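# Place the whole necklace in the jewelry box's long compartment

## Task

Get every part of the necklace inside the long compartment of the jewelry box so that it stays there on its own, without the robot holding it; then open the gripper and pull the arms away.

## Robot and tools

Robot: two six-joint arms, left_arm and right_arm, each ending in a two-finger parallel gripper with a wrist camera. Names are labels only; left_arm sits on the +y side. Shared scene frame: origin at table-top height, between the arm bases, a few cm behind the table's near edge; +x points out over the table, +y toward left_arm, +z up. Bases are near (0.006, +0.273, -0.010) for left_arm and (0.006, -0.299, -0.009) for right_arm. Gripper axes: fingers point along the gripper's +z, they close and open along its y. The reported end_effector_position is the pinch point between the pads, just behind the fingertips.

Command row (shared by execute_actions and move): one flat list of 14 numbers covering both arms, each in [-1, 1]: left dx, dy, dz, rx, ry, rz, opening, then right dx, dy, dz, rx, ry, rz, opening. Always send all 14, even if one arm stays still. dx..rz are an offset, not a pose: a displacement from the gripper's measured pose at the start of the action (for the first action in a call, the pose in the last result), expressed in that gripper's own axes. Scale: 1.0 = 0.6 m for dx, dy, dz and 180 degrees for the rotation; rx, ry, rz form a single rotation vector. Opening is absolute, not an offset: +1 fully open (0.087 m), -1 closed. To keep an arm still, send zero offsets (or, in a reply's first call, the offset back to where it should be) and its desired opening.

execute_actions(actions): a list of actions; each action is a table of up to 15 rows, each row lasting one step of 1/30 s; if fewer rows are given the last one is held to fill 15 steps (0.5 s). Every row in an action is measured from that action's starting pose, not from the prior row. An empty list just returns state and images. Per step, the commanded pose is clipped to within 70 mm and 16 degrees of the measured one, so long moves need several actions; after an action the arm coasts at most to its last clipped pose.

move(target, speed, blocking): target is one 14-number row as above, offsets from the pose in the last result that reported one. Each gripper follows a straight line; both arms finish together, over 0.5 to 10 s (cut off at 10 s). speed is m/s per arm, 0.002 to 0.5, default 0.25; rotation up to twice that in rad/s. Openings are sent when the move begins. There is no collision avoidance, so slow down near contact: faster motion and targets set deeper past a contact press harder. blocking=false returns after 0.5 s while motion continues; until a result shows it ended, new rows and moves are refused, so use wait or stop. The result adds a 'move:' line with the ending (done, off_target, moving, held, fault), any limits (paced = pose clipped; held = a check blocked some steps, after which the arm may move much faster than speed), and each gripper's distance from its target.

wait(seconds): 0 to 10 s, arms keep their last command; returns early if a running move ends. stop(): brakes a running move; it needs stopping distance, and fingers keep moving. zoom_image(camera, region): region [x0, y0, x1, y1] in pixels of that camera's latest image, top-left origin, at most 504x504. Cameras: cam_head_left, cam_head_right, cam_high, cam_low, cam_left_wrist, cam_right_wrist, all 504x504. read_manual(section) only returns licence texts. finished_scene(scene) ends the scene after the last command is held and reports success; it is irreversible, so release and retreat first.

Results: a state line per arm with end_effector_position (m) and end_effector_quat_wxyz in the scene frame; printed positions can be off, more at long reach. 'Hand target' lines show where the controller is currently driving each gripper. grip_measured is the finger opening on the command scale; the last joint value gives it in metres, with a fixed per-gripper error around 1 mm. Calls that ran actions list positions at some steps; HELD marks steps where part of an arm's row was held back. 'pose unreachable' means the clearance check altered or blocked that arm's command. FAULT or OVER-TEMPERATURE FAULT lines mean an arm stopped. MOTOR HOT appears from 75 °C; at 90 °C the arm stops 10 s, and at 100 °C it goes limp and falls.

Practical notes: joint friction can leave the gripper up to about 31 mm short of the command, and very small commands may not move it. To hold something, command an opening below grip_measured, about 0.02 lower for a firm grip; fast closing squeezes harder. Pad force is roughly 20 N. Keep elbows from straightening fully and watch joint ranges (waist -2.618 to 3.054, shoulder and elbow 0 to 3.142, wrist pitch and yaw ±1.571, roll ±2.094). The bar beneath the bases and the plate behind may stand up to 3 cm above the table and give no warning on contact. Avoid arm-to-arm collisions, hard pushes, slams, drops and slips, and never let anything leave the table. Brief external tugs on held parts or pushes on loose objects can occur. Holding loads heats motors even while you are thinking. The simulation continues during your replies, so the robot holds its last command meanwhile; finish with the necklace resting fully in the long compartment, gripper open and moved away.

Each tool is called by a JSON object that holds its "name" and its "arguments".

## Session

I'll start by looking at the scene.

{"name": "execute_actions", "arguments": {"actions": []}}

Scene clock: 0.00 s.
left_arm: end_effector_position=(+0.3958, +0.2036, +0.0909) grip_measured=+0.994 end_effector_quat_wxyz=(+0.430, +0.297, +0.846, -0.105) | right_arm: end_effector_position=(+0.0881, -0.4527, +0.1473) grip_measured=+0.984 end_effector_quat_wxyz=(+0.023, +0.511, +0.748, -0.423)
Joint positions: left_arm=[ 0.022  1.512  0.908 -0.138  0.428  0.449  0.087] | right_arm=[-0.424  1.291  1.025 -1.49   0.86   0.895  0.087]
Joint velocities: left_arm=[-0.002 -0.017  0.017  0.022 -0.051  0.007 -0.   ] | right_arm=[-0.002 -0.002 -0.017  0.022 -0.022 -0.125 -0.   ]
Hand target (left_arm): +0.396, +0.204, +0.091; +0.430, +0.297, +0.846, -0.105
Hand target (right_arm): +0.088, -0.453, +0.147; +0.023, +0.511, +0.748, -0.423

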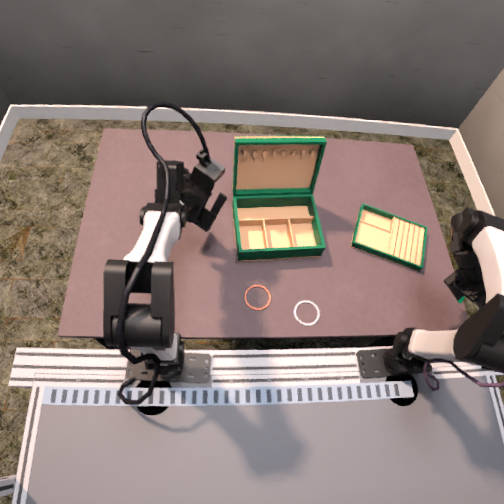

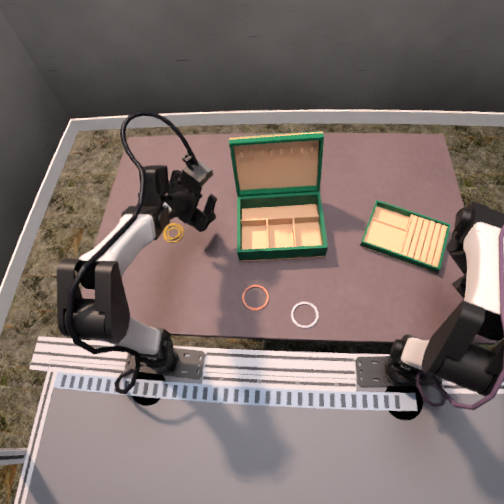

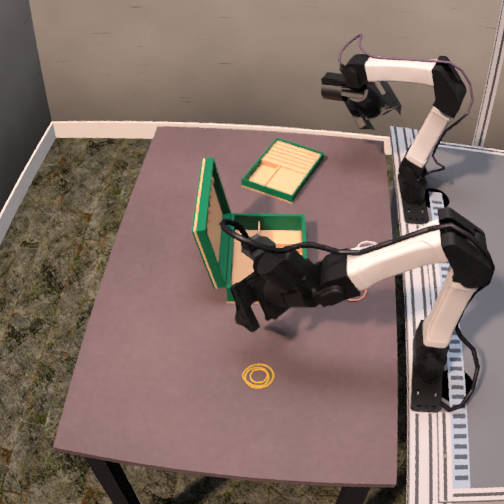

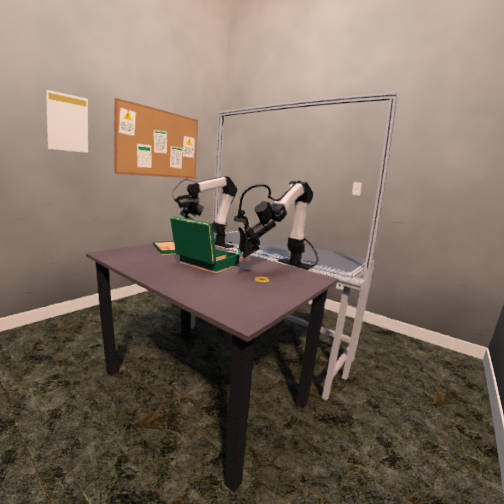

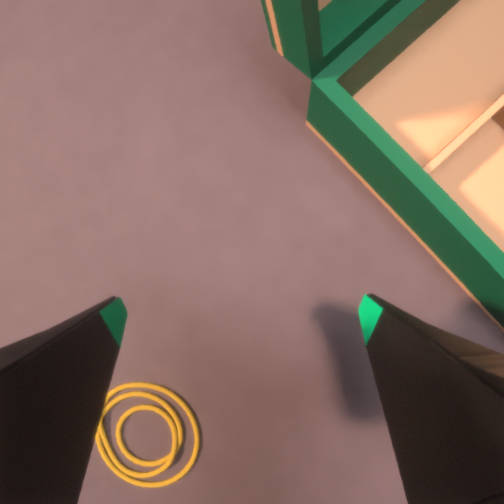

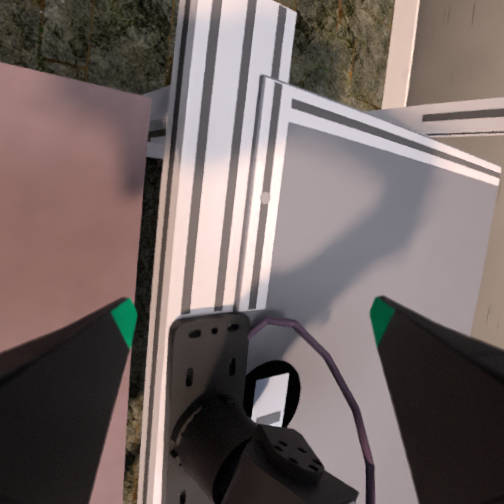

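{"name": "zoom_image", "arguments": {"camera": "cam_head_right", "region": [140, 120, 360, 340]}}

{"name": "zoom_image", "arguments": {"camera": "cam_left_wrist", "region": [70, 360, 230, 504]}}

{"name": "zoom_image", "arguments": {"camera": "cam_high", "region": [170, 130, 400, 420]}}

Region (140, 120, 360, 340) of cam_head_right's 504x504 image, scaled by 2.291, with more detail than that image has.

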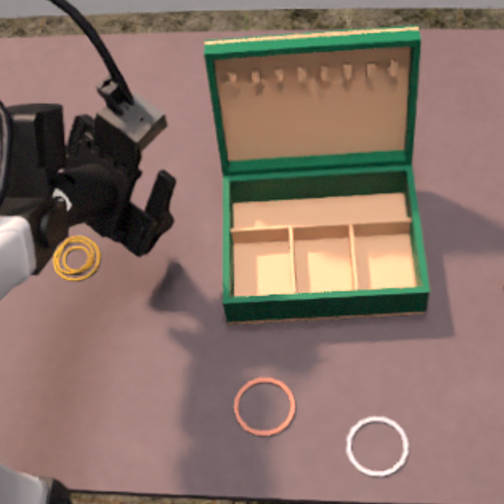

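Region (70, 360, 230, 504) of cam_left_wrist's 504x504 image, scaled by 3.150, with more detail than that image has; it fills the top 454 rows of this view, and the rest is white.

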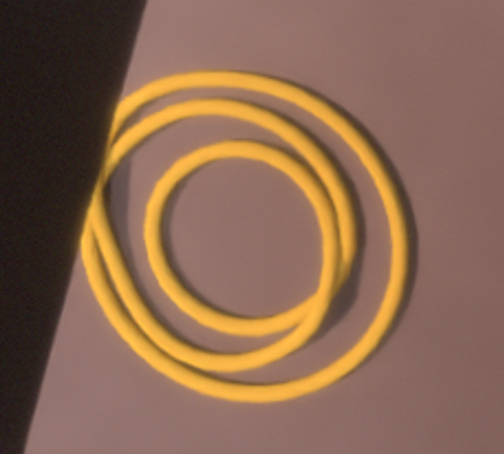

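Region (170, 130, 400, 420) of cam_high's 504x504 image, scaled by 1.738, with more detail than that image has; it fills the left 400 columns of this view, and the rest is white.

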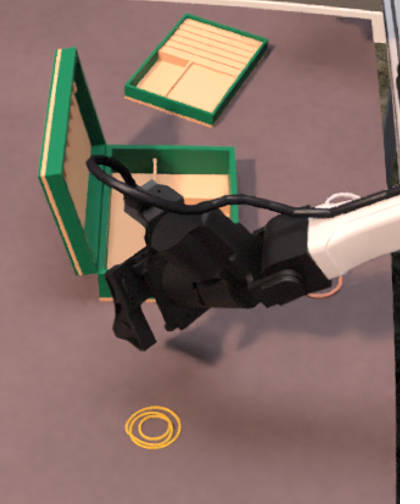

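{"name": "move", "arguments": {"target": [0.1325, 0.106, -0.0738, 0.1564, 0.2575, 0.2643, 1, 0, 0, 0, 0, 0, 0, 1], "speed": 0.3}}

Scene clock: 5.77 s.
left_arm: end_effector_position=(+0.3672, +0.3091, +0.0635) grip_measured=+0.994 end_effector_quat_wxyz=(+0.009, +0.701, +0.713, +0.005) | right_arm: end_effector_position=(+0.0881, -0.4527, +0.1473) grip_measured=+0.984 end_effector_quat_wxyz=(+0.023, +0.511, +0.748, -0.423)
Joint positions: left_arm=[ 0.044  1.925  1.517 -1.153  0.009  1.546  0.087] | right_arm=[-0.424  1.291  1.025 -1.49   0.86   0.895  0.087]
Joint velocities: left_arm=[-0.002 -0.002 -0.012 -0.066  0.007 -0.022  0.   ] | right_arm=[ 0.002  0.012 -0.012 -0.007  0.022 -0.022 -0.   ]
Hand target (left_arm): +0.368, +0.307, +0.062; -0.001, +0.709, +0.705, +0.002
Hand target (right_arm): +0.088, -0.453, +0.147; +0.023, +0.511, +0.748, -0.423
Off the commanded pose (left_arm): 0.004 m, 2 deg.
Off the commanded pose (right_arm): 0.000 m, 0 deg.
move: done

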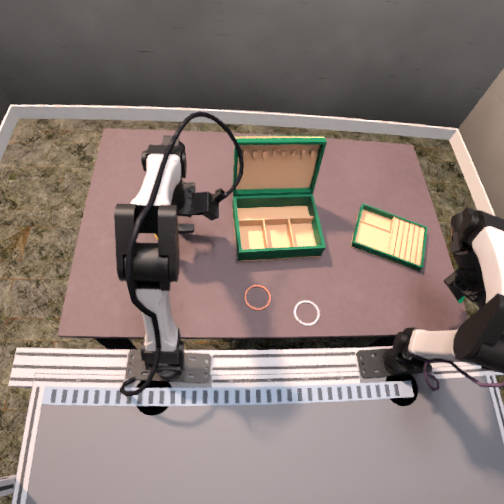

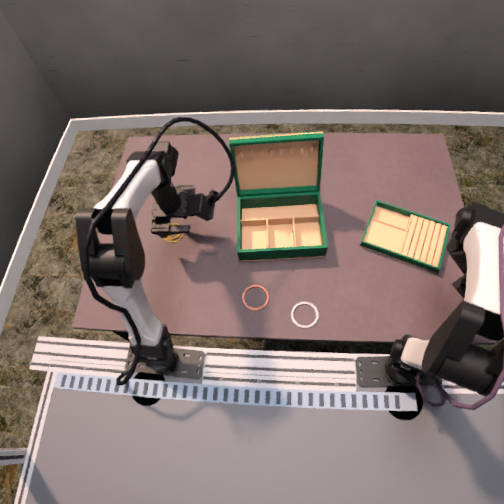

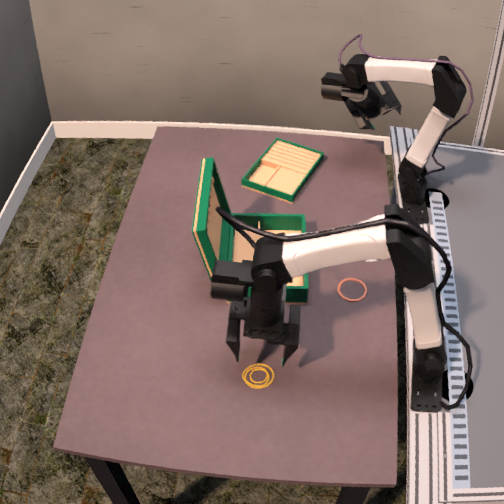

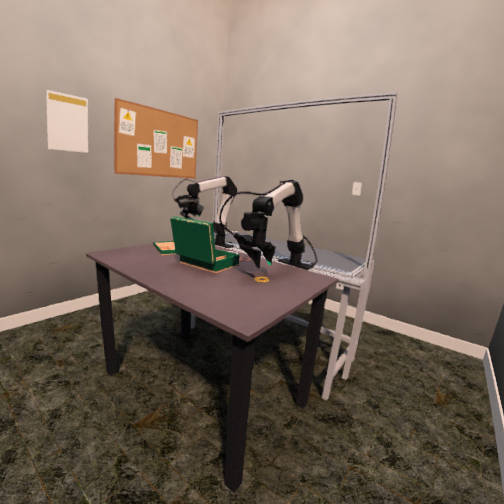

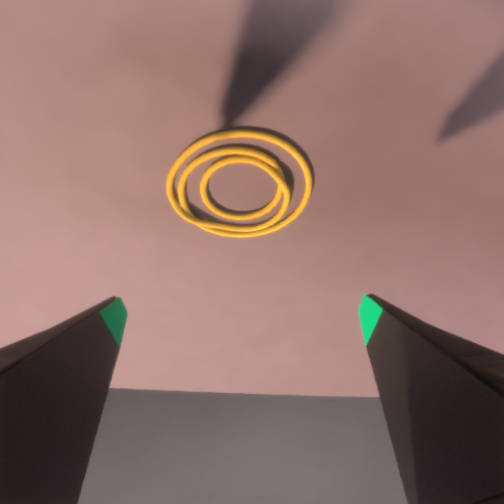

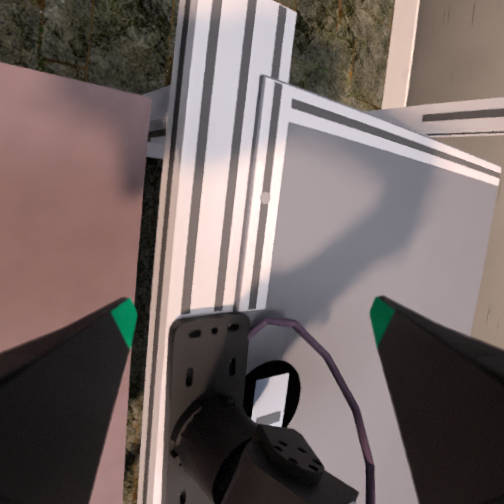

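{"name": "move", "arguments": {"target": [0, 0, 0.075, 0.0063, 0.0018, 0.0054, 1, 0, 0, 0, 0, 0, 0, 1], "speed": 0.1}}

Scene clock: 7.10 s.
left_arm: end_effector_position=(+0.3710, +0.3095, +0.0291) grip_measured=+0.994 end_effector_quat_wxyz=(+0.007, +0.703, +0.712, +0.005) | right_arm: end_effector_position=(+0.0881, -0.4527, +0.1473) grip_measured=+0.984 end_effector_quat_wxyz=(+0.023, +0.511, +0.748, -0.423)
Joint positions: left_arm=[ 0.044  1.971  1.44  -1.035  0.007  1.549  0.087] | right_arm=[-0.424  1.291  1.025 -1.49   0.86   0.895  0.087]
Joint velocities: left_arm=[ 0.012 -0.002  0.027  0.051 -0.022  0.007  0.001] | right_arm=[ 0.012 -0.002  0.017 -0.007 -0.007  0.051  0.   ]
Hand target (left_arm): +0.368, +0.308, +0.019; -0.000, +0.707, +0.707, +0.000
Hand target (right_arm): +0.088, -0.453, +0.147; +0.023, +0.511, +0.748, -0.423
Off the commanded pose (left_arm): 0.011 m, 1 deg.
Off the commanded pose (right_arm): 0.000 m, 0 deg.
move: off_target (left_arm)

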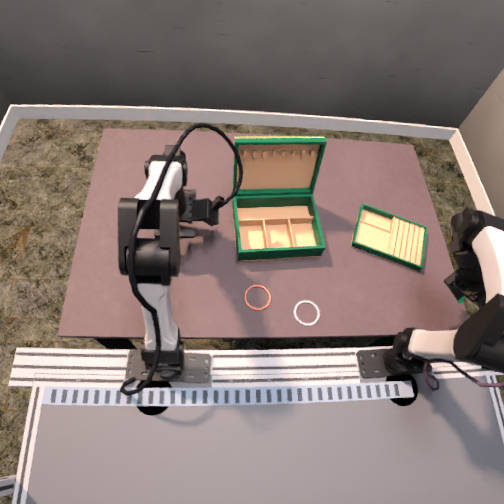

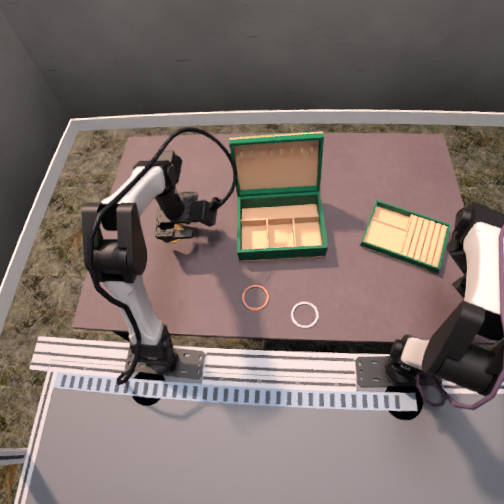

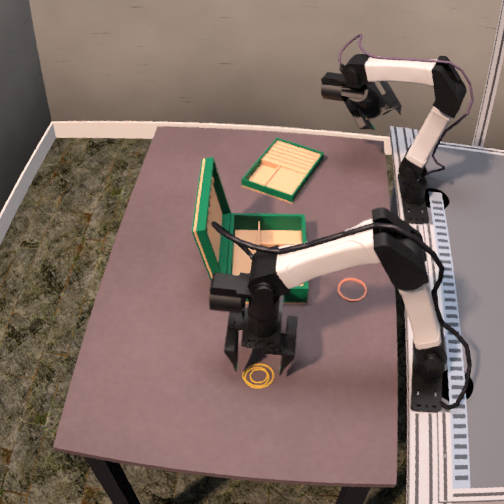

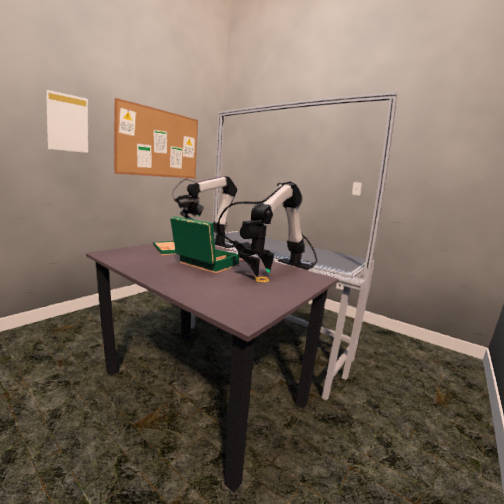

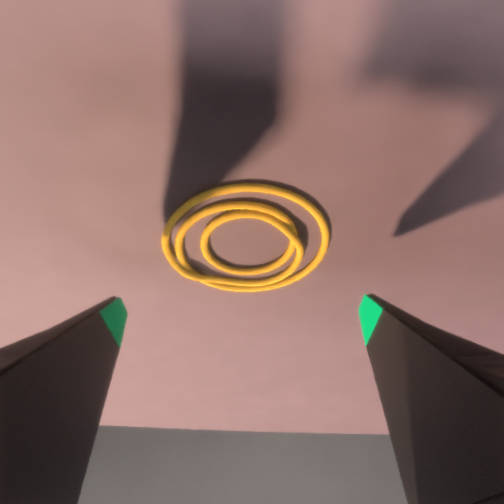

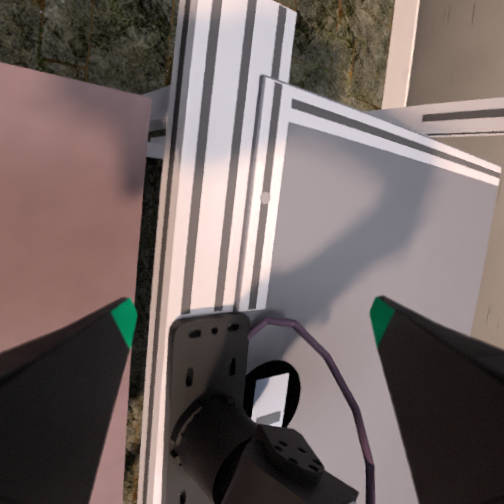

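{"name": "move", "arguments": {"target": [-0.004, -0.007, 0.05, 0.005, 0.001, 0.004, 1, 0, 0, 0, 0, 0, 0, 1], "speed": 0.04}}

Scene clock: 8.47 s.
left_arm: end_effector_position=(+0.3719, +0.3096, +0.0116) grip_measured=+0.994 end_effector_quat_wxyz=(+0.010, +0.703, +0.712, +0.007) | right_arm: end_effector_position=(+0.0881, -0.4527, +0.1473) grip_measured=+0.984 end_effector_quat_wxyz=(+0.023, +0.511, +0.748, -0.423)
Joint positions: left_arm=[ 0.044  1.988  1.392 -0.962  0.007  1.549  0.087] | right_arm=[-0.424  1.291  1.025 -1.49   0.86   0.895  0.087]
Joint velocities: left_arm=[-0.002 -0.002 -0.017  0.081 -0.007 -0.022 -0.001] | right_arm=[ 0.012  0.012  0.002 -0.037  0.022 -0.007 -0.   ]
Hand target (left_arm): +0.367, +0.307, -0.000; +0.000, +0.707, +0.707, +0.001
Hand target (right_arm): +0.088, -0.453, +0.147; +0.023, +0.511, +0.748, -0.423
Off the commanded pose (left_arm): 0.014 m, 1 deg.
Off the commanded pose (right_arm): 0.000 m, 0 deg.
move: off_target (left_arm)

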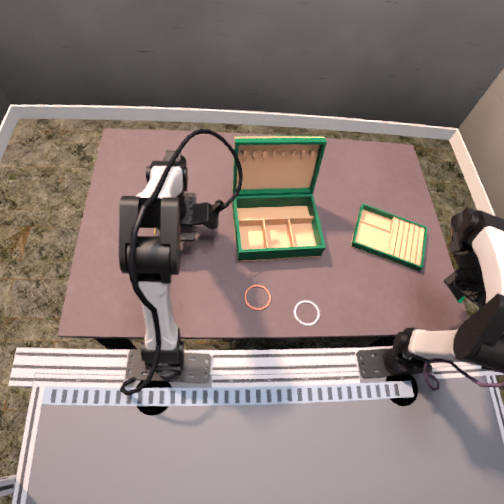

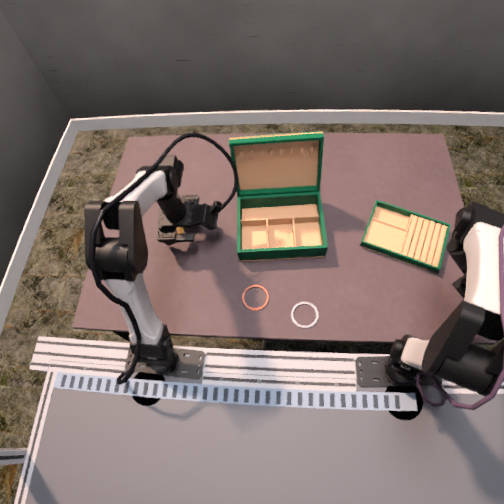

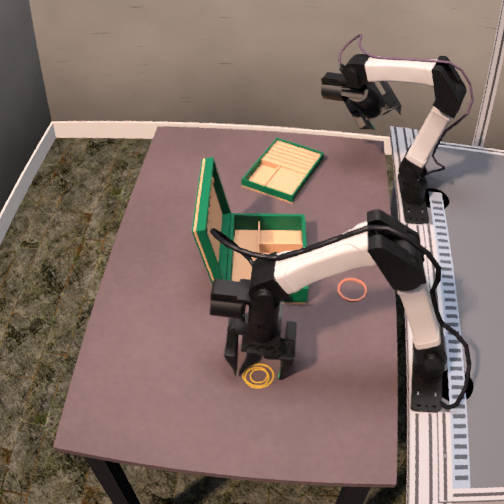

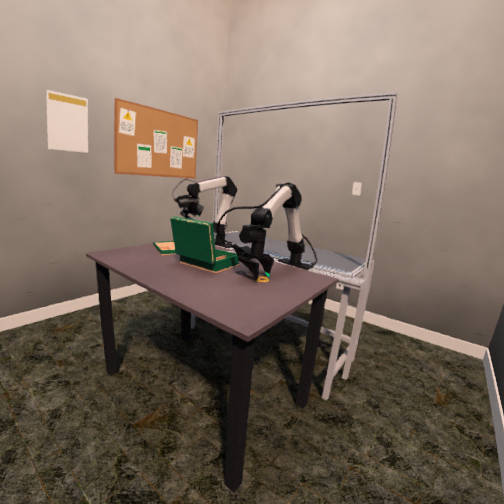

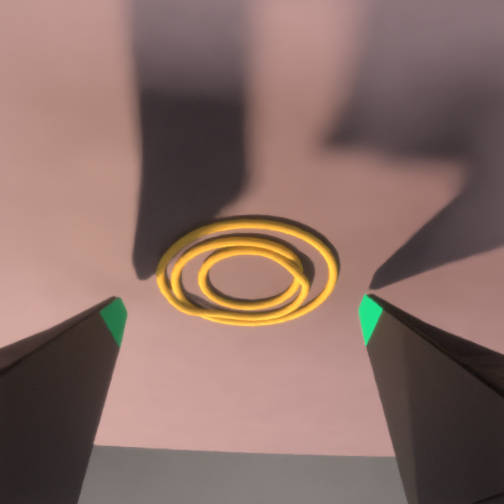

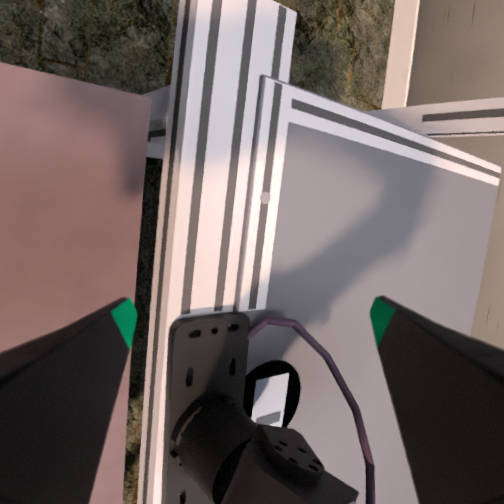

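{"name": "zoom_image", "arguments": {"camera": "cam_left_wrist", "region": [80, 200, 410, 370]}}

{"name": "zoom_image", "arguments": {"camera": "cam_high", "region": [190, 300, 330, 410]}}

Region (80, 200, 410, 370) of cam_left_wrist's 504x504 image, scaled by 1.527, with more detail than that image has; it fills the top 260 rows of this view, and the rest is white.

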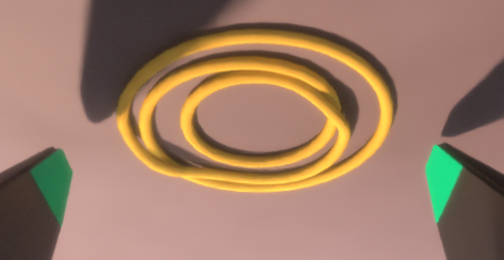

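Region (190, 300, 330, 410) of cam_high's 504x504 image, scaled by 3.600, with more detail than that image has; it fills the top 396 rows of this view, and the rest is white.

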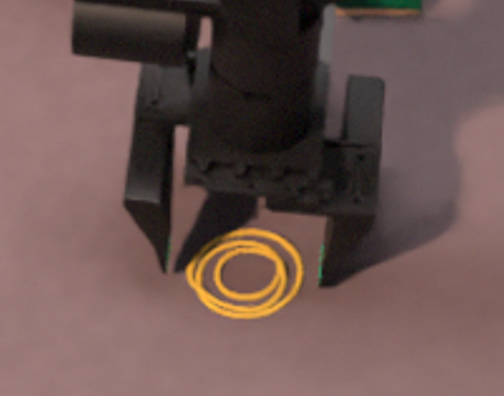

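{"name": "move", "arguments": {"target": [-0.02, -0.01, 0.024, 0.02, 0.001, 0.004, 1, 0, 0, 0, 0, 0, 0, 1], "speed": 0.04}}

Scene clock: 9.97 s.
left_arm: end_effector_position=(+0.3699, +0.3032, +0.0041) grip_measured=+0.994 end_effector_quat_wxyz=(-0.003, +0.708, +0.706, +0.003) | right_arm: end_effector_position=(+0.0881, -0.4527, +0.1473) grip_measured=+0.984 end_effector_quat_wxyz=(+0.023, +0.511, +0.748, -0.423)
Joint positions: left_arm=[ 0.022  2.011  1.392 -0.964 -0.004  1.542  0.087] | right_arm=[-0.424  1.291  1.025 -1.49   0.86   0.895  0.087]
Joint velocities: left_arm=[-0.017 -0.022 -0.002 -0.037 -0.051 -0.081 -0.   ] | right_arm=[-0.007  0.002  0.012  0.022 -0.007  0.037 -0.001]
Hand target (left_arm): +0.366, +0.298, -0.002; -0.014, +0.707, +0.707, -0.013
Hand target (right_arm): +0.088, -0.453, +0.147; +0.023, +0.511, +0.748, -0.423
Off the commanded pose (left_arm): 0.010 m, 2 deg.
Off the commanded pose (right_arm): 0.000 m, 0 deg.
move: done

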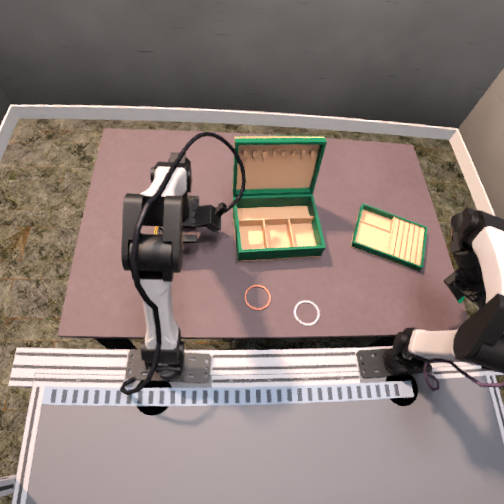

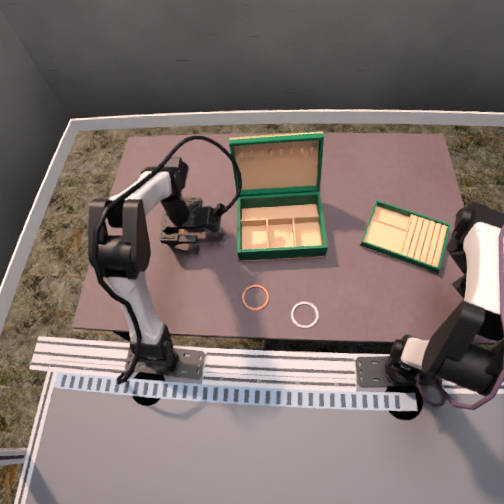

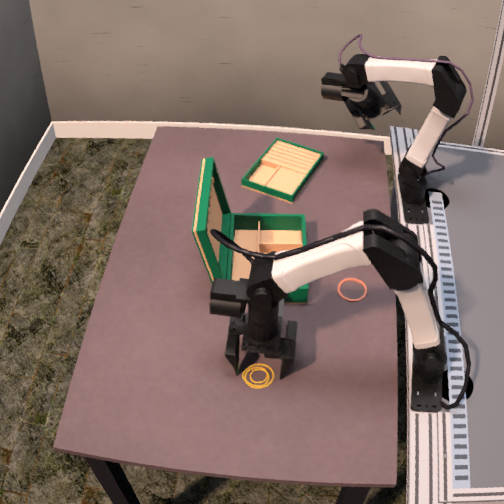

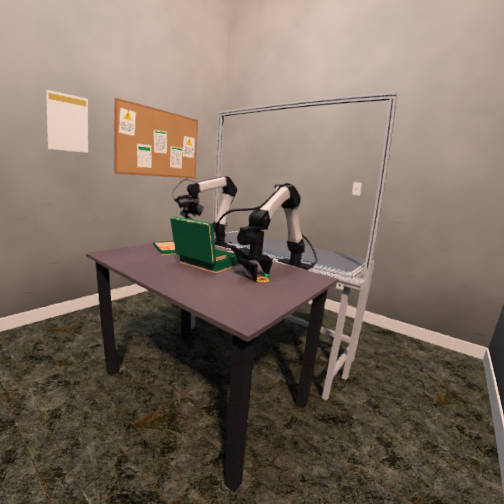

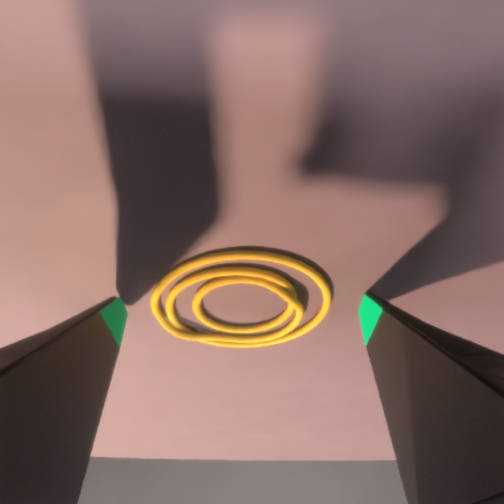

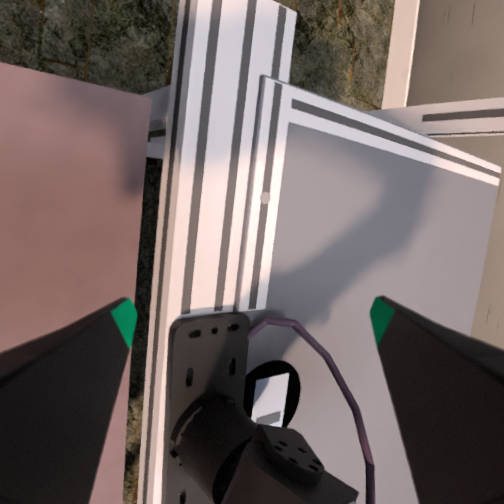

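{"name": "zoom_image", "arguments": {"camera": "cam_left_wrist", "region": [80, 230, 410, 370]}}

Region (80, 230, 410, 370) of cam_left_wrist's 504x504 image, scaled by 1.527, with more detail than that image has; it fills the top 214 rows of this view, and the rest is white.

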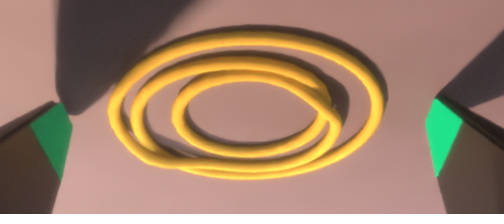

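{"name": "execute_actions", "arguments": {"actions": [[[0,0,0.012,0.012,0,0,1,0,0,0,0,0,0,1],[0,0,0.014,0.014,0,0,1,0,0,0,0,0,0,1],[0,0,0.016,0.016,0,0,1,0,0,0,0,0,0,1],[0,0,0.018,0.018,0,0,1,0,0,0,0,0,0,1],[0,0,0.020,0.020,0,0,1,0,0,0,0,0,0,1],[0,0,0.022,0.022,0,0,1,0,0,0,0,0,0,1],[0,0,0.023,0.024,0,0,1,0,0,0,0,0,0,1]]]}}

{"name": "zoom_image", "arguments": {"camera": "cam_left_wrist", "region": [80, 230, 410, 370]}}

Scene clock: 10.83 s.
left_arm: end_effector_position=(+0.3706, +0.3034, +0.0039) grip_measured=+0.994 end_effector_quat_wxyz=(-0.019, +0.708, +0.706, -0.011) | right_arm: end_effector_position=(+0.0881, -0.4527, +0.1473) grip_measured=+0.984 end_effector_quat_wxyz=(+0.023, +0.511, +0.748, -0.423)
Joint positions: left_arm=[ 0.022  2.052  1.45  -1.023 -0.005  1.542  0.087] | right_arm=[-0.424  1.291  1.025 -1.49   0.86   0.895  0.087]
Joint velocities: left_arm=[-0.022  0.007 -0.012  0.007 -0.051  0.037  0.001] | right_arm=[-0.012  0.002 -0.017 -0.022 -0.022  0.037 -0.001]
Hand target (left_arm): +0.370, +0.303, -0.009; -0.030, +0.708, +0.705, -0.024
Hand target (right_arm): +0.088, -0.453, +0.147; +0.023, +0.511, +0.748, -0.423
Off the commanded pose (left_arm): 0.014 m, 2 deg.
Off the commanded pose (right_arm): 0.000 m, 0 deg.
Step readings (end_effector_position):
0: left_arm (+0.3698, +0.3032, +0.0041) | right_arm (+0.0881, -0.4527, +0.1473)
1: left_arm (+0.3702, +0.3032, +0.0042) | right_arm (+0.0881, -0.4527, +0.1473)
2: left_arm (+0.3704, +0.3032, +0.0038) | right_arm (+0.0881, -0.4527, +0.1473)
4: left_arm (+0.3704, +0.3032, +0.0031) | right_arm (+0.0881, -0.4527, +0.1473)
8: left_arm (+0.3707, +0.3033, +0.0036) | right_arm (+0.0881, -0.4527, +0.1473)
15: end_effector_position above

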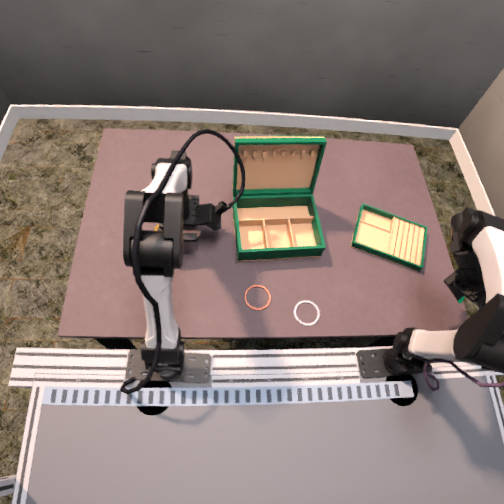

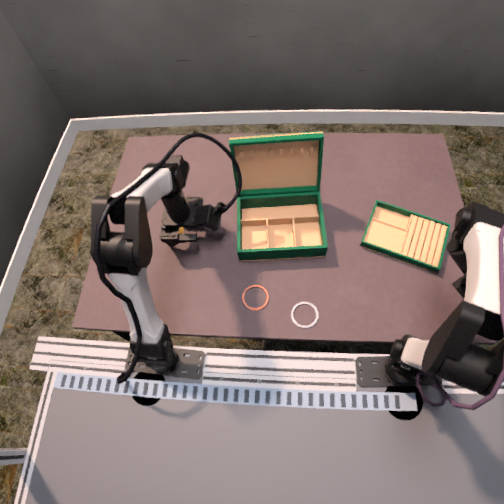

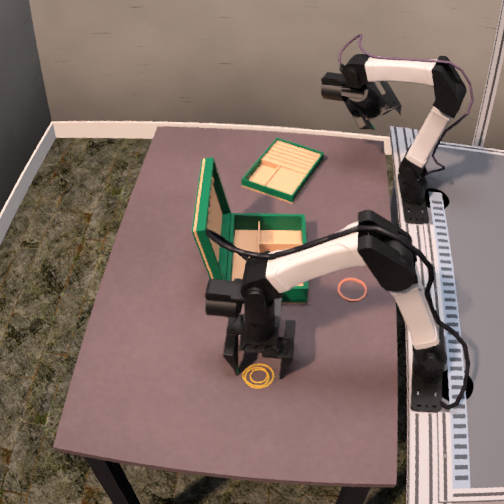

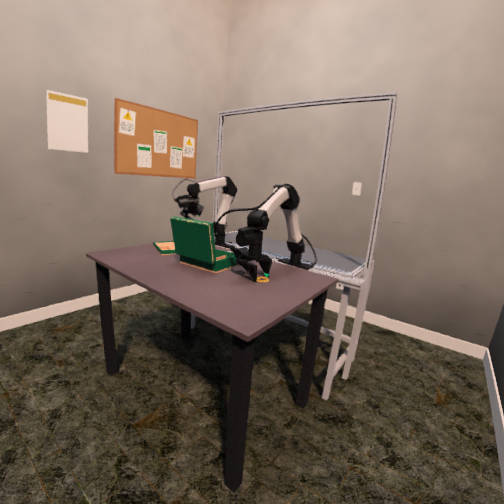

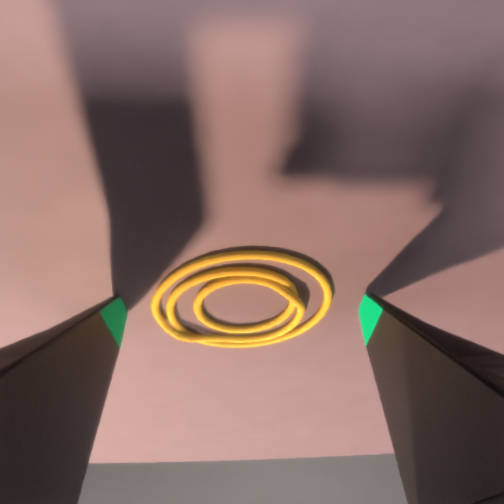

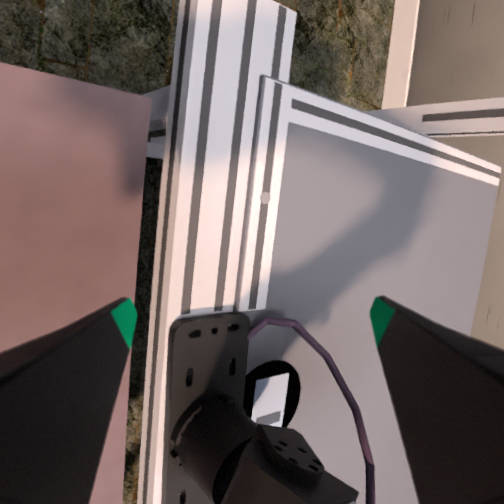

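Region (80, 230, 410, 370) of cam_left_wrist's 504x504 image, scaled by 1.527, with more detail than that image has; it fills the top 214 rows of this view, and the rest is white.

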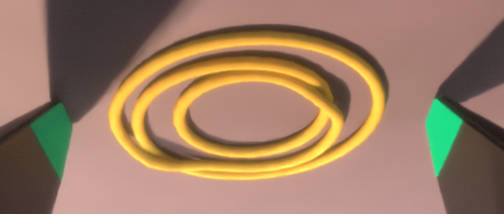

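{"name": "execute_actions", "arguments": {"actions": [[[0,0,0.023,0.006,0,0,1,0,0,0,0,0,0,1],[0,0,0.023,0.003,0,0,1,0,0,0,0,0,0,1],[0,0,0.023,0.0,0,0,1,0,0,0,0,0,0,1],[0,0,0.023,-0.003,0,0,1,0,0,0,0,0,0,1],[0,0,0.023,-0.006,0,0,1,0,0,0,0,0,0,1],[0,0,0.023,-0.008,0,0,1,0,0,0,0,0,0,1],[0,0,0.023,-0.010,0,0,1,0,0,0,0,0,0,1]]]}}

Scene clock: 11.53 s.
left_arm: end_effector_position=(+0.3706, +0.3034, +0.0030) grip_measured=+0.994 end_effector_quat_wxyz=(-0.009, +0.708, +0.706, -0.002) | right_arm: end_effector_position=(+0.0881, -0.4527, +0.1473) grip_measured=+0.984 end_effector_quat_wxyz=(+0.023, +0.511, +0.748, -0.423)
Joint positions: left_arm=[ 0.022  2.03   1.415 -0.984 -0.005  1.542  0.087] | right_arm=[-0.424  1.291  1.025 -1.49   0.86   0.895  0.087]
Joint velocities: left_arm=[-0.007 -0.007 -0.012 -0.022 -0.007 -0.037  0.   ] | right_arm=[-0.002 -0.007  0.007 -0.022 -0.007 -0.037  0.   ]
Hand target (left_arm): +0.370, +0.303, -0.010; -0.008, +0.708, +0.706, -0.001
Hand target (right_arm): +0.088, -0.453, +0.147; +0.023, +0.511, +0.748, -0.423
Off the commanded pose (left_arm): 0.013 m, 0 deg.
Off the commanded pose (right_arm): 0.000 m, 0 deg.
Step readings (end_effector_position):
0: left_arm (+0.3707, +0.3033, +0.0040) | right_arm (+0.0881, -0.4527, +0.1473)
1: left_arm (+0.3707, +0.3033, +0.0040) | right_arm (+0.0881, -0.4527, +0.1473)
2: left_arm (+0.3707, +0.3033, +0.0040) | right_arm (+0.0881, -0.4527, +0.1473)
4: left_arm (+0.3709, +0.3033, +0.0040) | right_arm (+0.0881, -0.4527, +0.1473)
8: left_arm (+0.3704, +0.3034, +0.0031) | right_arm (+0.0881, -0.4527, +0.1473)
15: end_effector_position above

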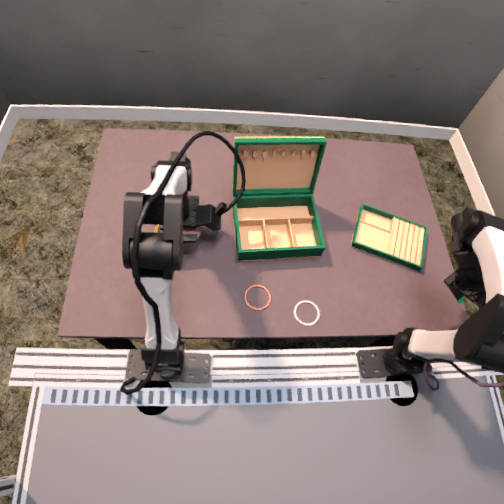

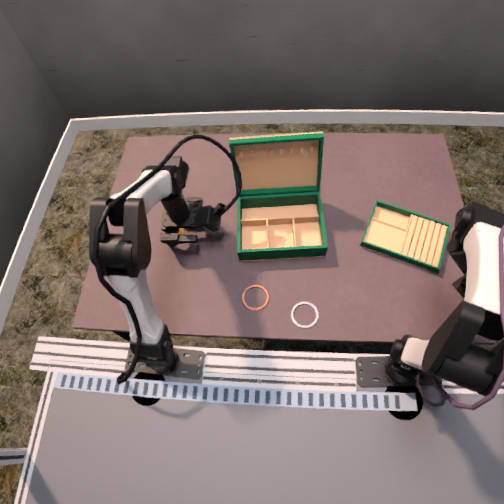

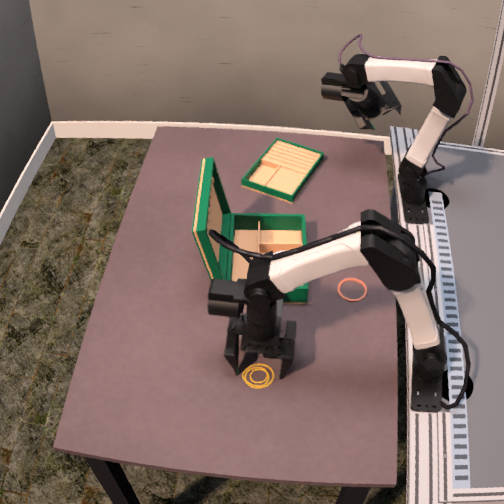

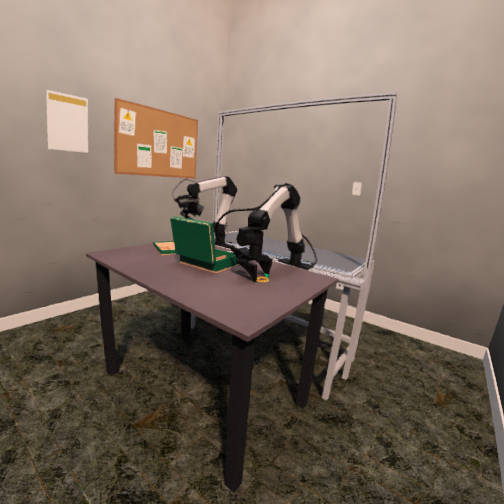

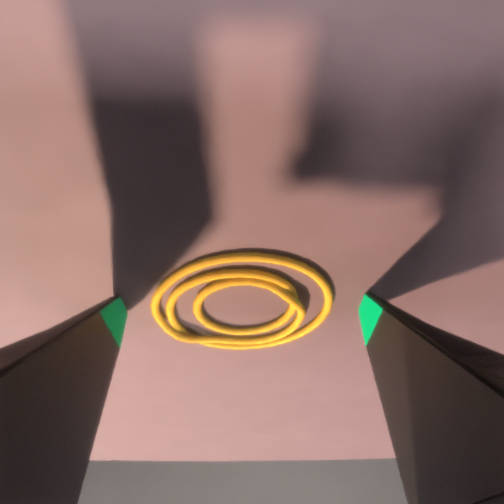

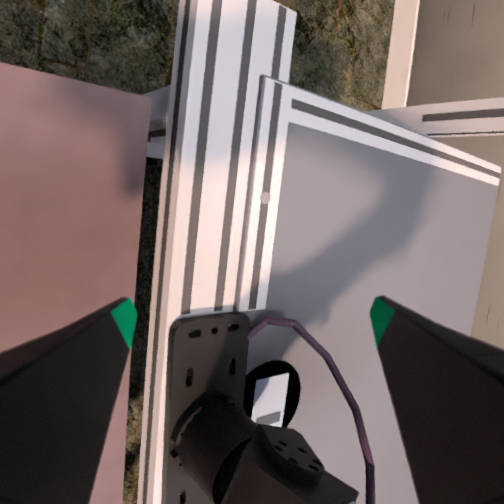

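{"name": "execute_actions", "arguments": {"actions": [[[0,0,0.016,0,0,0,0.94,0,0,0,0,0,0,1],[0,0,0.016,0,0,0,0.88,0,0,0,0,0,0,1],[0,0,0.016,0,0,0,0.82,0,0,0,0,0,0,1],[0,0,0.016,0,0,0,0.76,0,0,0,0,0,0,1],[0,0,0.016,0,0,0,0.70,0,0,0,0,0,0,1],[0,0,0.016,0,0,0,0.64,0,0,0,0,0,0,1],[0,0,0.016,0,0,0,0.58,0,0,0,0,0,0,1],[0,0,0.016,0,0,0,0.53,0,0,0,0,0,0,1],[0,0,0.016,0,0,0,0.48,0,0,0,0,0,0,1],[0,0,0.016,0,0,0,0.44,0,0,0,0,0,0,1],[0,0,0.016,0,0,0,0.40,0,0,0,0,0,0,1],[0,0,0.016,0,0,0,0.36,0,0,0,0,0,0,1],[0,0,0.016,0,0,0,0.32,0,0,0,0,0,0,1],[0,0,0.016,0,0,0,0.28,0,0,0,0,0,0,1],[0,0,0.016,0,0,0,0.24,0,0,0,0,0,0,1]],[[0,0,0.016,0,0,0,0.20,0,0,0,0,0,0,1],[0,0,0.016,0,0,0,0.16,0,0,0,0,0,0,1],[0,0,0.016,0,0,0,0.12,0,0,0,0,0,0,1],[0,0,0.016,0,0,0,0.08,0,0,0,0,0,0,1],[0,0,0.016,0,0,0,0.04,0,0,0,0,0,0,1],[0,0,0.016,0,0,0,0.0,0,0,0,0,0,0,1],[0,0,0.016,0,0,0,-0.04,0,0,0,0,0,0,1],[0,0,0.016,0,0,0,-0.08,0,0,0,0,0,0,1],[0,0,0.016,0,0,0,-0.12,0,0,0,0,0,0,1],[0,0,0.016,0,0,0,-0.16,0,0,0,0,0,0,1],[0,0,0.016,0,0,0,-0.20,0,0,0,0,0,0,1],[0,0,0.016,0,0,0,-0.24,0,0,0,0,0,0,1],[0,0,0.016,0,0,0,-0.28,0,0,0,0,0,0,1],[0,0,0.016,0,0,0,-0.32,0,0,0,0,0,0,1],[0,0,0.016,0,0,0,-0.36,0,0,0,0,0,0,1]]]}}

{"name": "zoom_image", "arguments": {"camera": "cam_left_wrist", "region": [140, 200, 350, 400]}}

Scene clock: 12.83 s.
left_arm: end_effector_position=(+0.3702, +0.3049, +0.0034) grip_measured=-0.342 end_effector_quat_wxyz=(-0.013, +0.708, +0.706, +0.000) | right_arm: end_effector_position=(+0.0881, -0.4527, +0.1473) grip_measured=+0.984 end_effector_quat_wxyz=(+0.023, +0.511, +0.748, -0.423)
Joint positions: left_arm=[ 0.022  2.03   1.415 -0.986 -0.014  1.541  0.029] | right_arm=[-0.424  1.291  1.025 -1.49   0.86   0.895  0.087]
Joint velocities: left_arm=[ 0.017 -0.012 -0.007  0.007 -0.007  0.022 -0.032] | right_arm=[ 0.002  0.002  0.012  0.022 -0.022 -0.007 -0.001]
Hand target (left_arm): +0.370, +0.305, -0.006; -0.012, +0.708, +0.706, -0.001
Hand target (right_arm): +0.088, -0.453, +0.147; +0.023, +0.511, +0.748, -0.423
Off the commanded pose (left_arm): 0.010 m, 0 deg.
Off the commanded pose (right_arm): 0.000 m, 0 deg.
Step readings (end_effector_position; steps 1 to 15: 1st action; 16 to 30: 2nd action):
0: left_arm (+0.3706, +0.3034, +0.0030) | right_arm (+0.0881, -0.4527, +0.1473)
1: left_arm (+0.3703, +0.3034, +0.0030) | right_arm (+0.0881, -0.4527, +0.1473)
2: left_arm (+0.3702, +0.3036, +0.0031) | right_arm (+0.0881, -0.4527, +0.1473)
4: left_arm (+0.3702, +0.3038, +0.0031) | right_arm (+0.0881, -0.4527, +0.1473)
8: left_arm (+0.3702, +0.3042, +0.0032) | right_arm (+0.0881, -0.4527, +0.1473)
15: left_arm (+0.3702, +0.3044, +0.0033) | right_arm (+0.0881, -0.4527, +0.1473)
16: left_arm (+0.3702, +0.3045, +0.0033) | right_arm (+0.0881, -0.4527, +0.1473)
17: left_arm (+0.3702, +0.3046, +0.0033) | right_arm (+0.0881, -0.4527, +0.1473)
19: left_arm (+0.3702, +0.3047, +0.0033) | right_arm (+0.0881, -0.4527, +0.1473)
23: left_arm (+0.3702, +0.3048, +0.0034) | right_arm (+0.0881, -0.4527, +0.1473)
30: end_effector_position above

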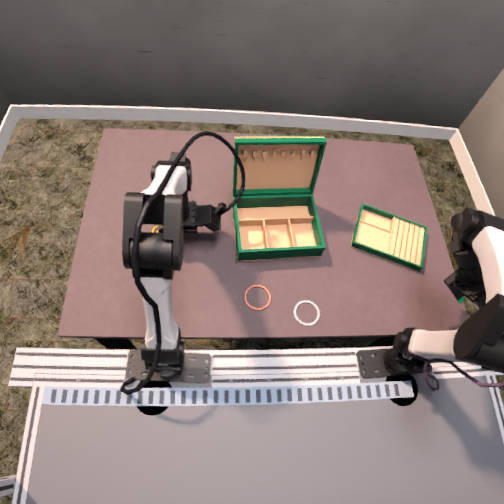

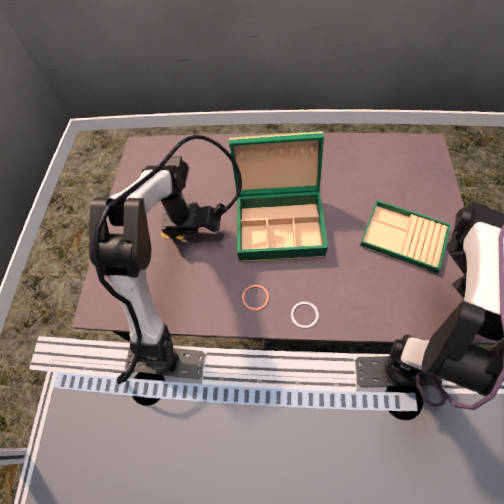

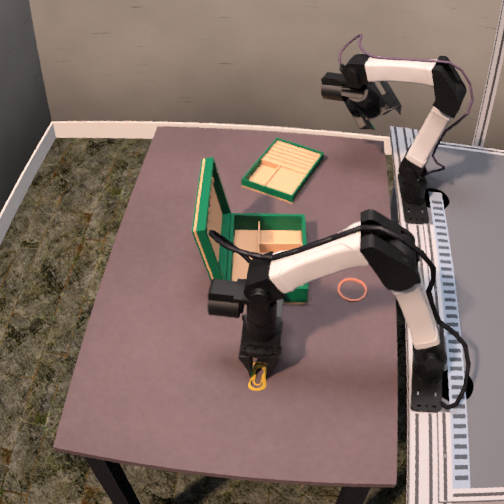

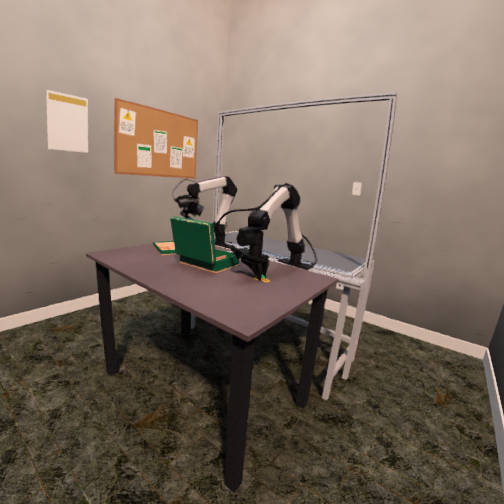

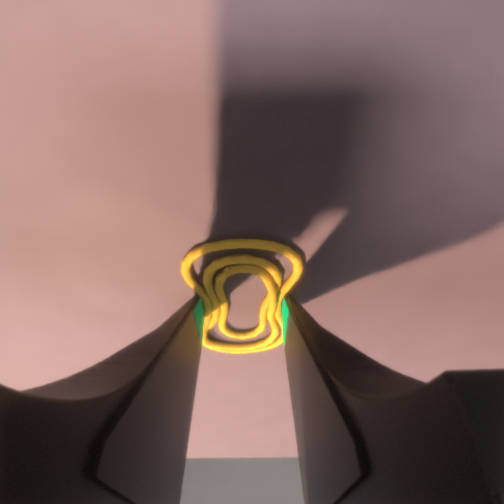

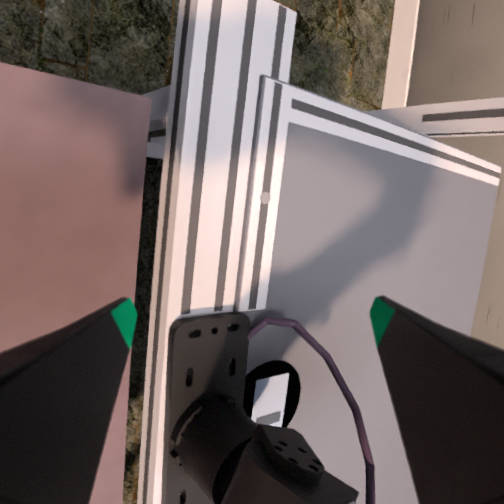

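Region (140, 200, 350, 400) of cam_left_wrist's 504x504 image, scaled by 2.400, with more detail than that image has; it fills the top 480 rows of this view, and the rest is white.

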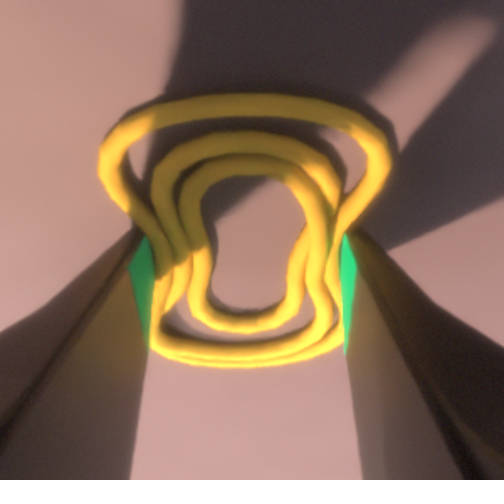

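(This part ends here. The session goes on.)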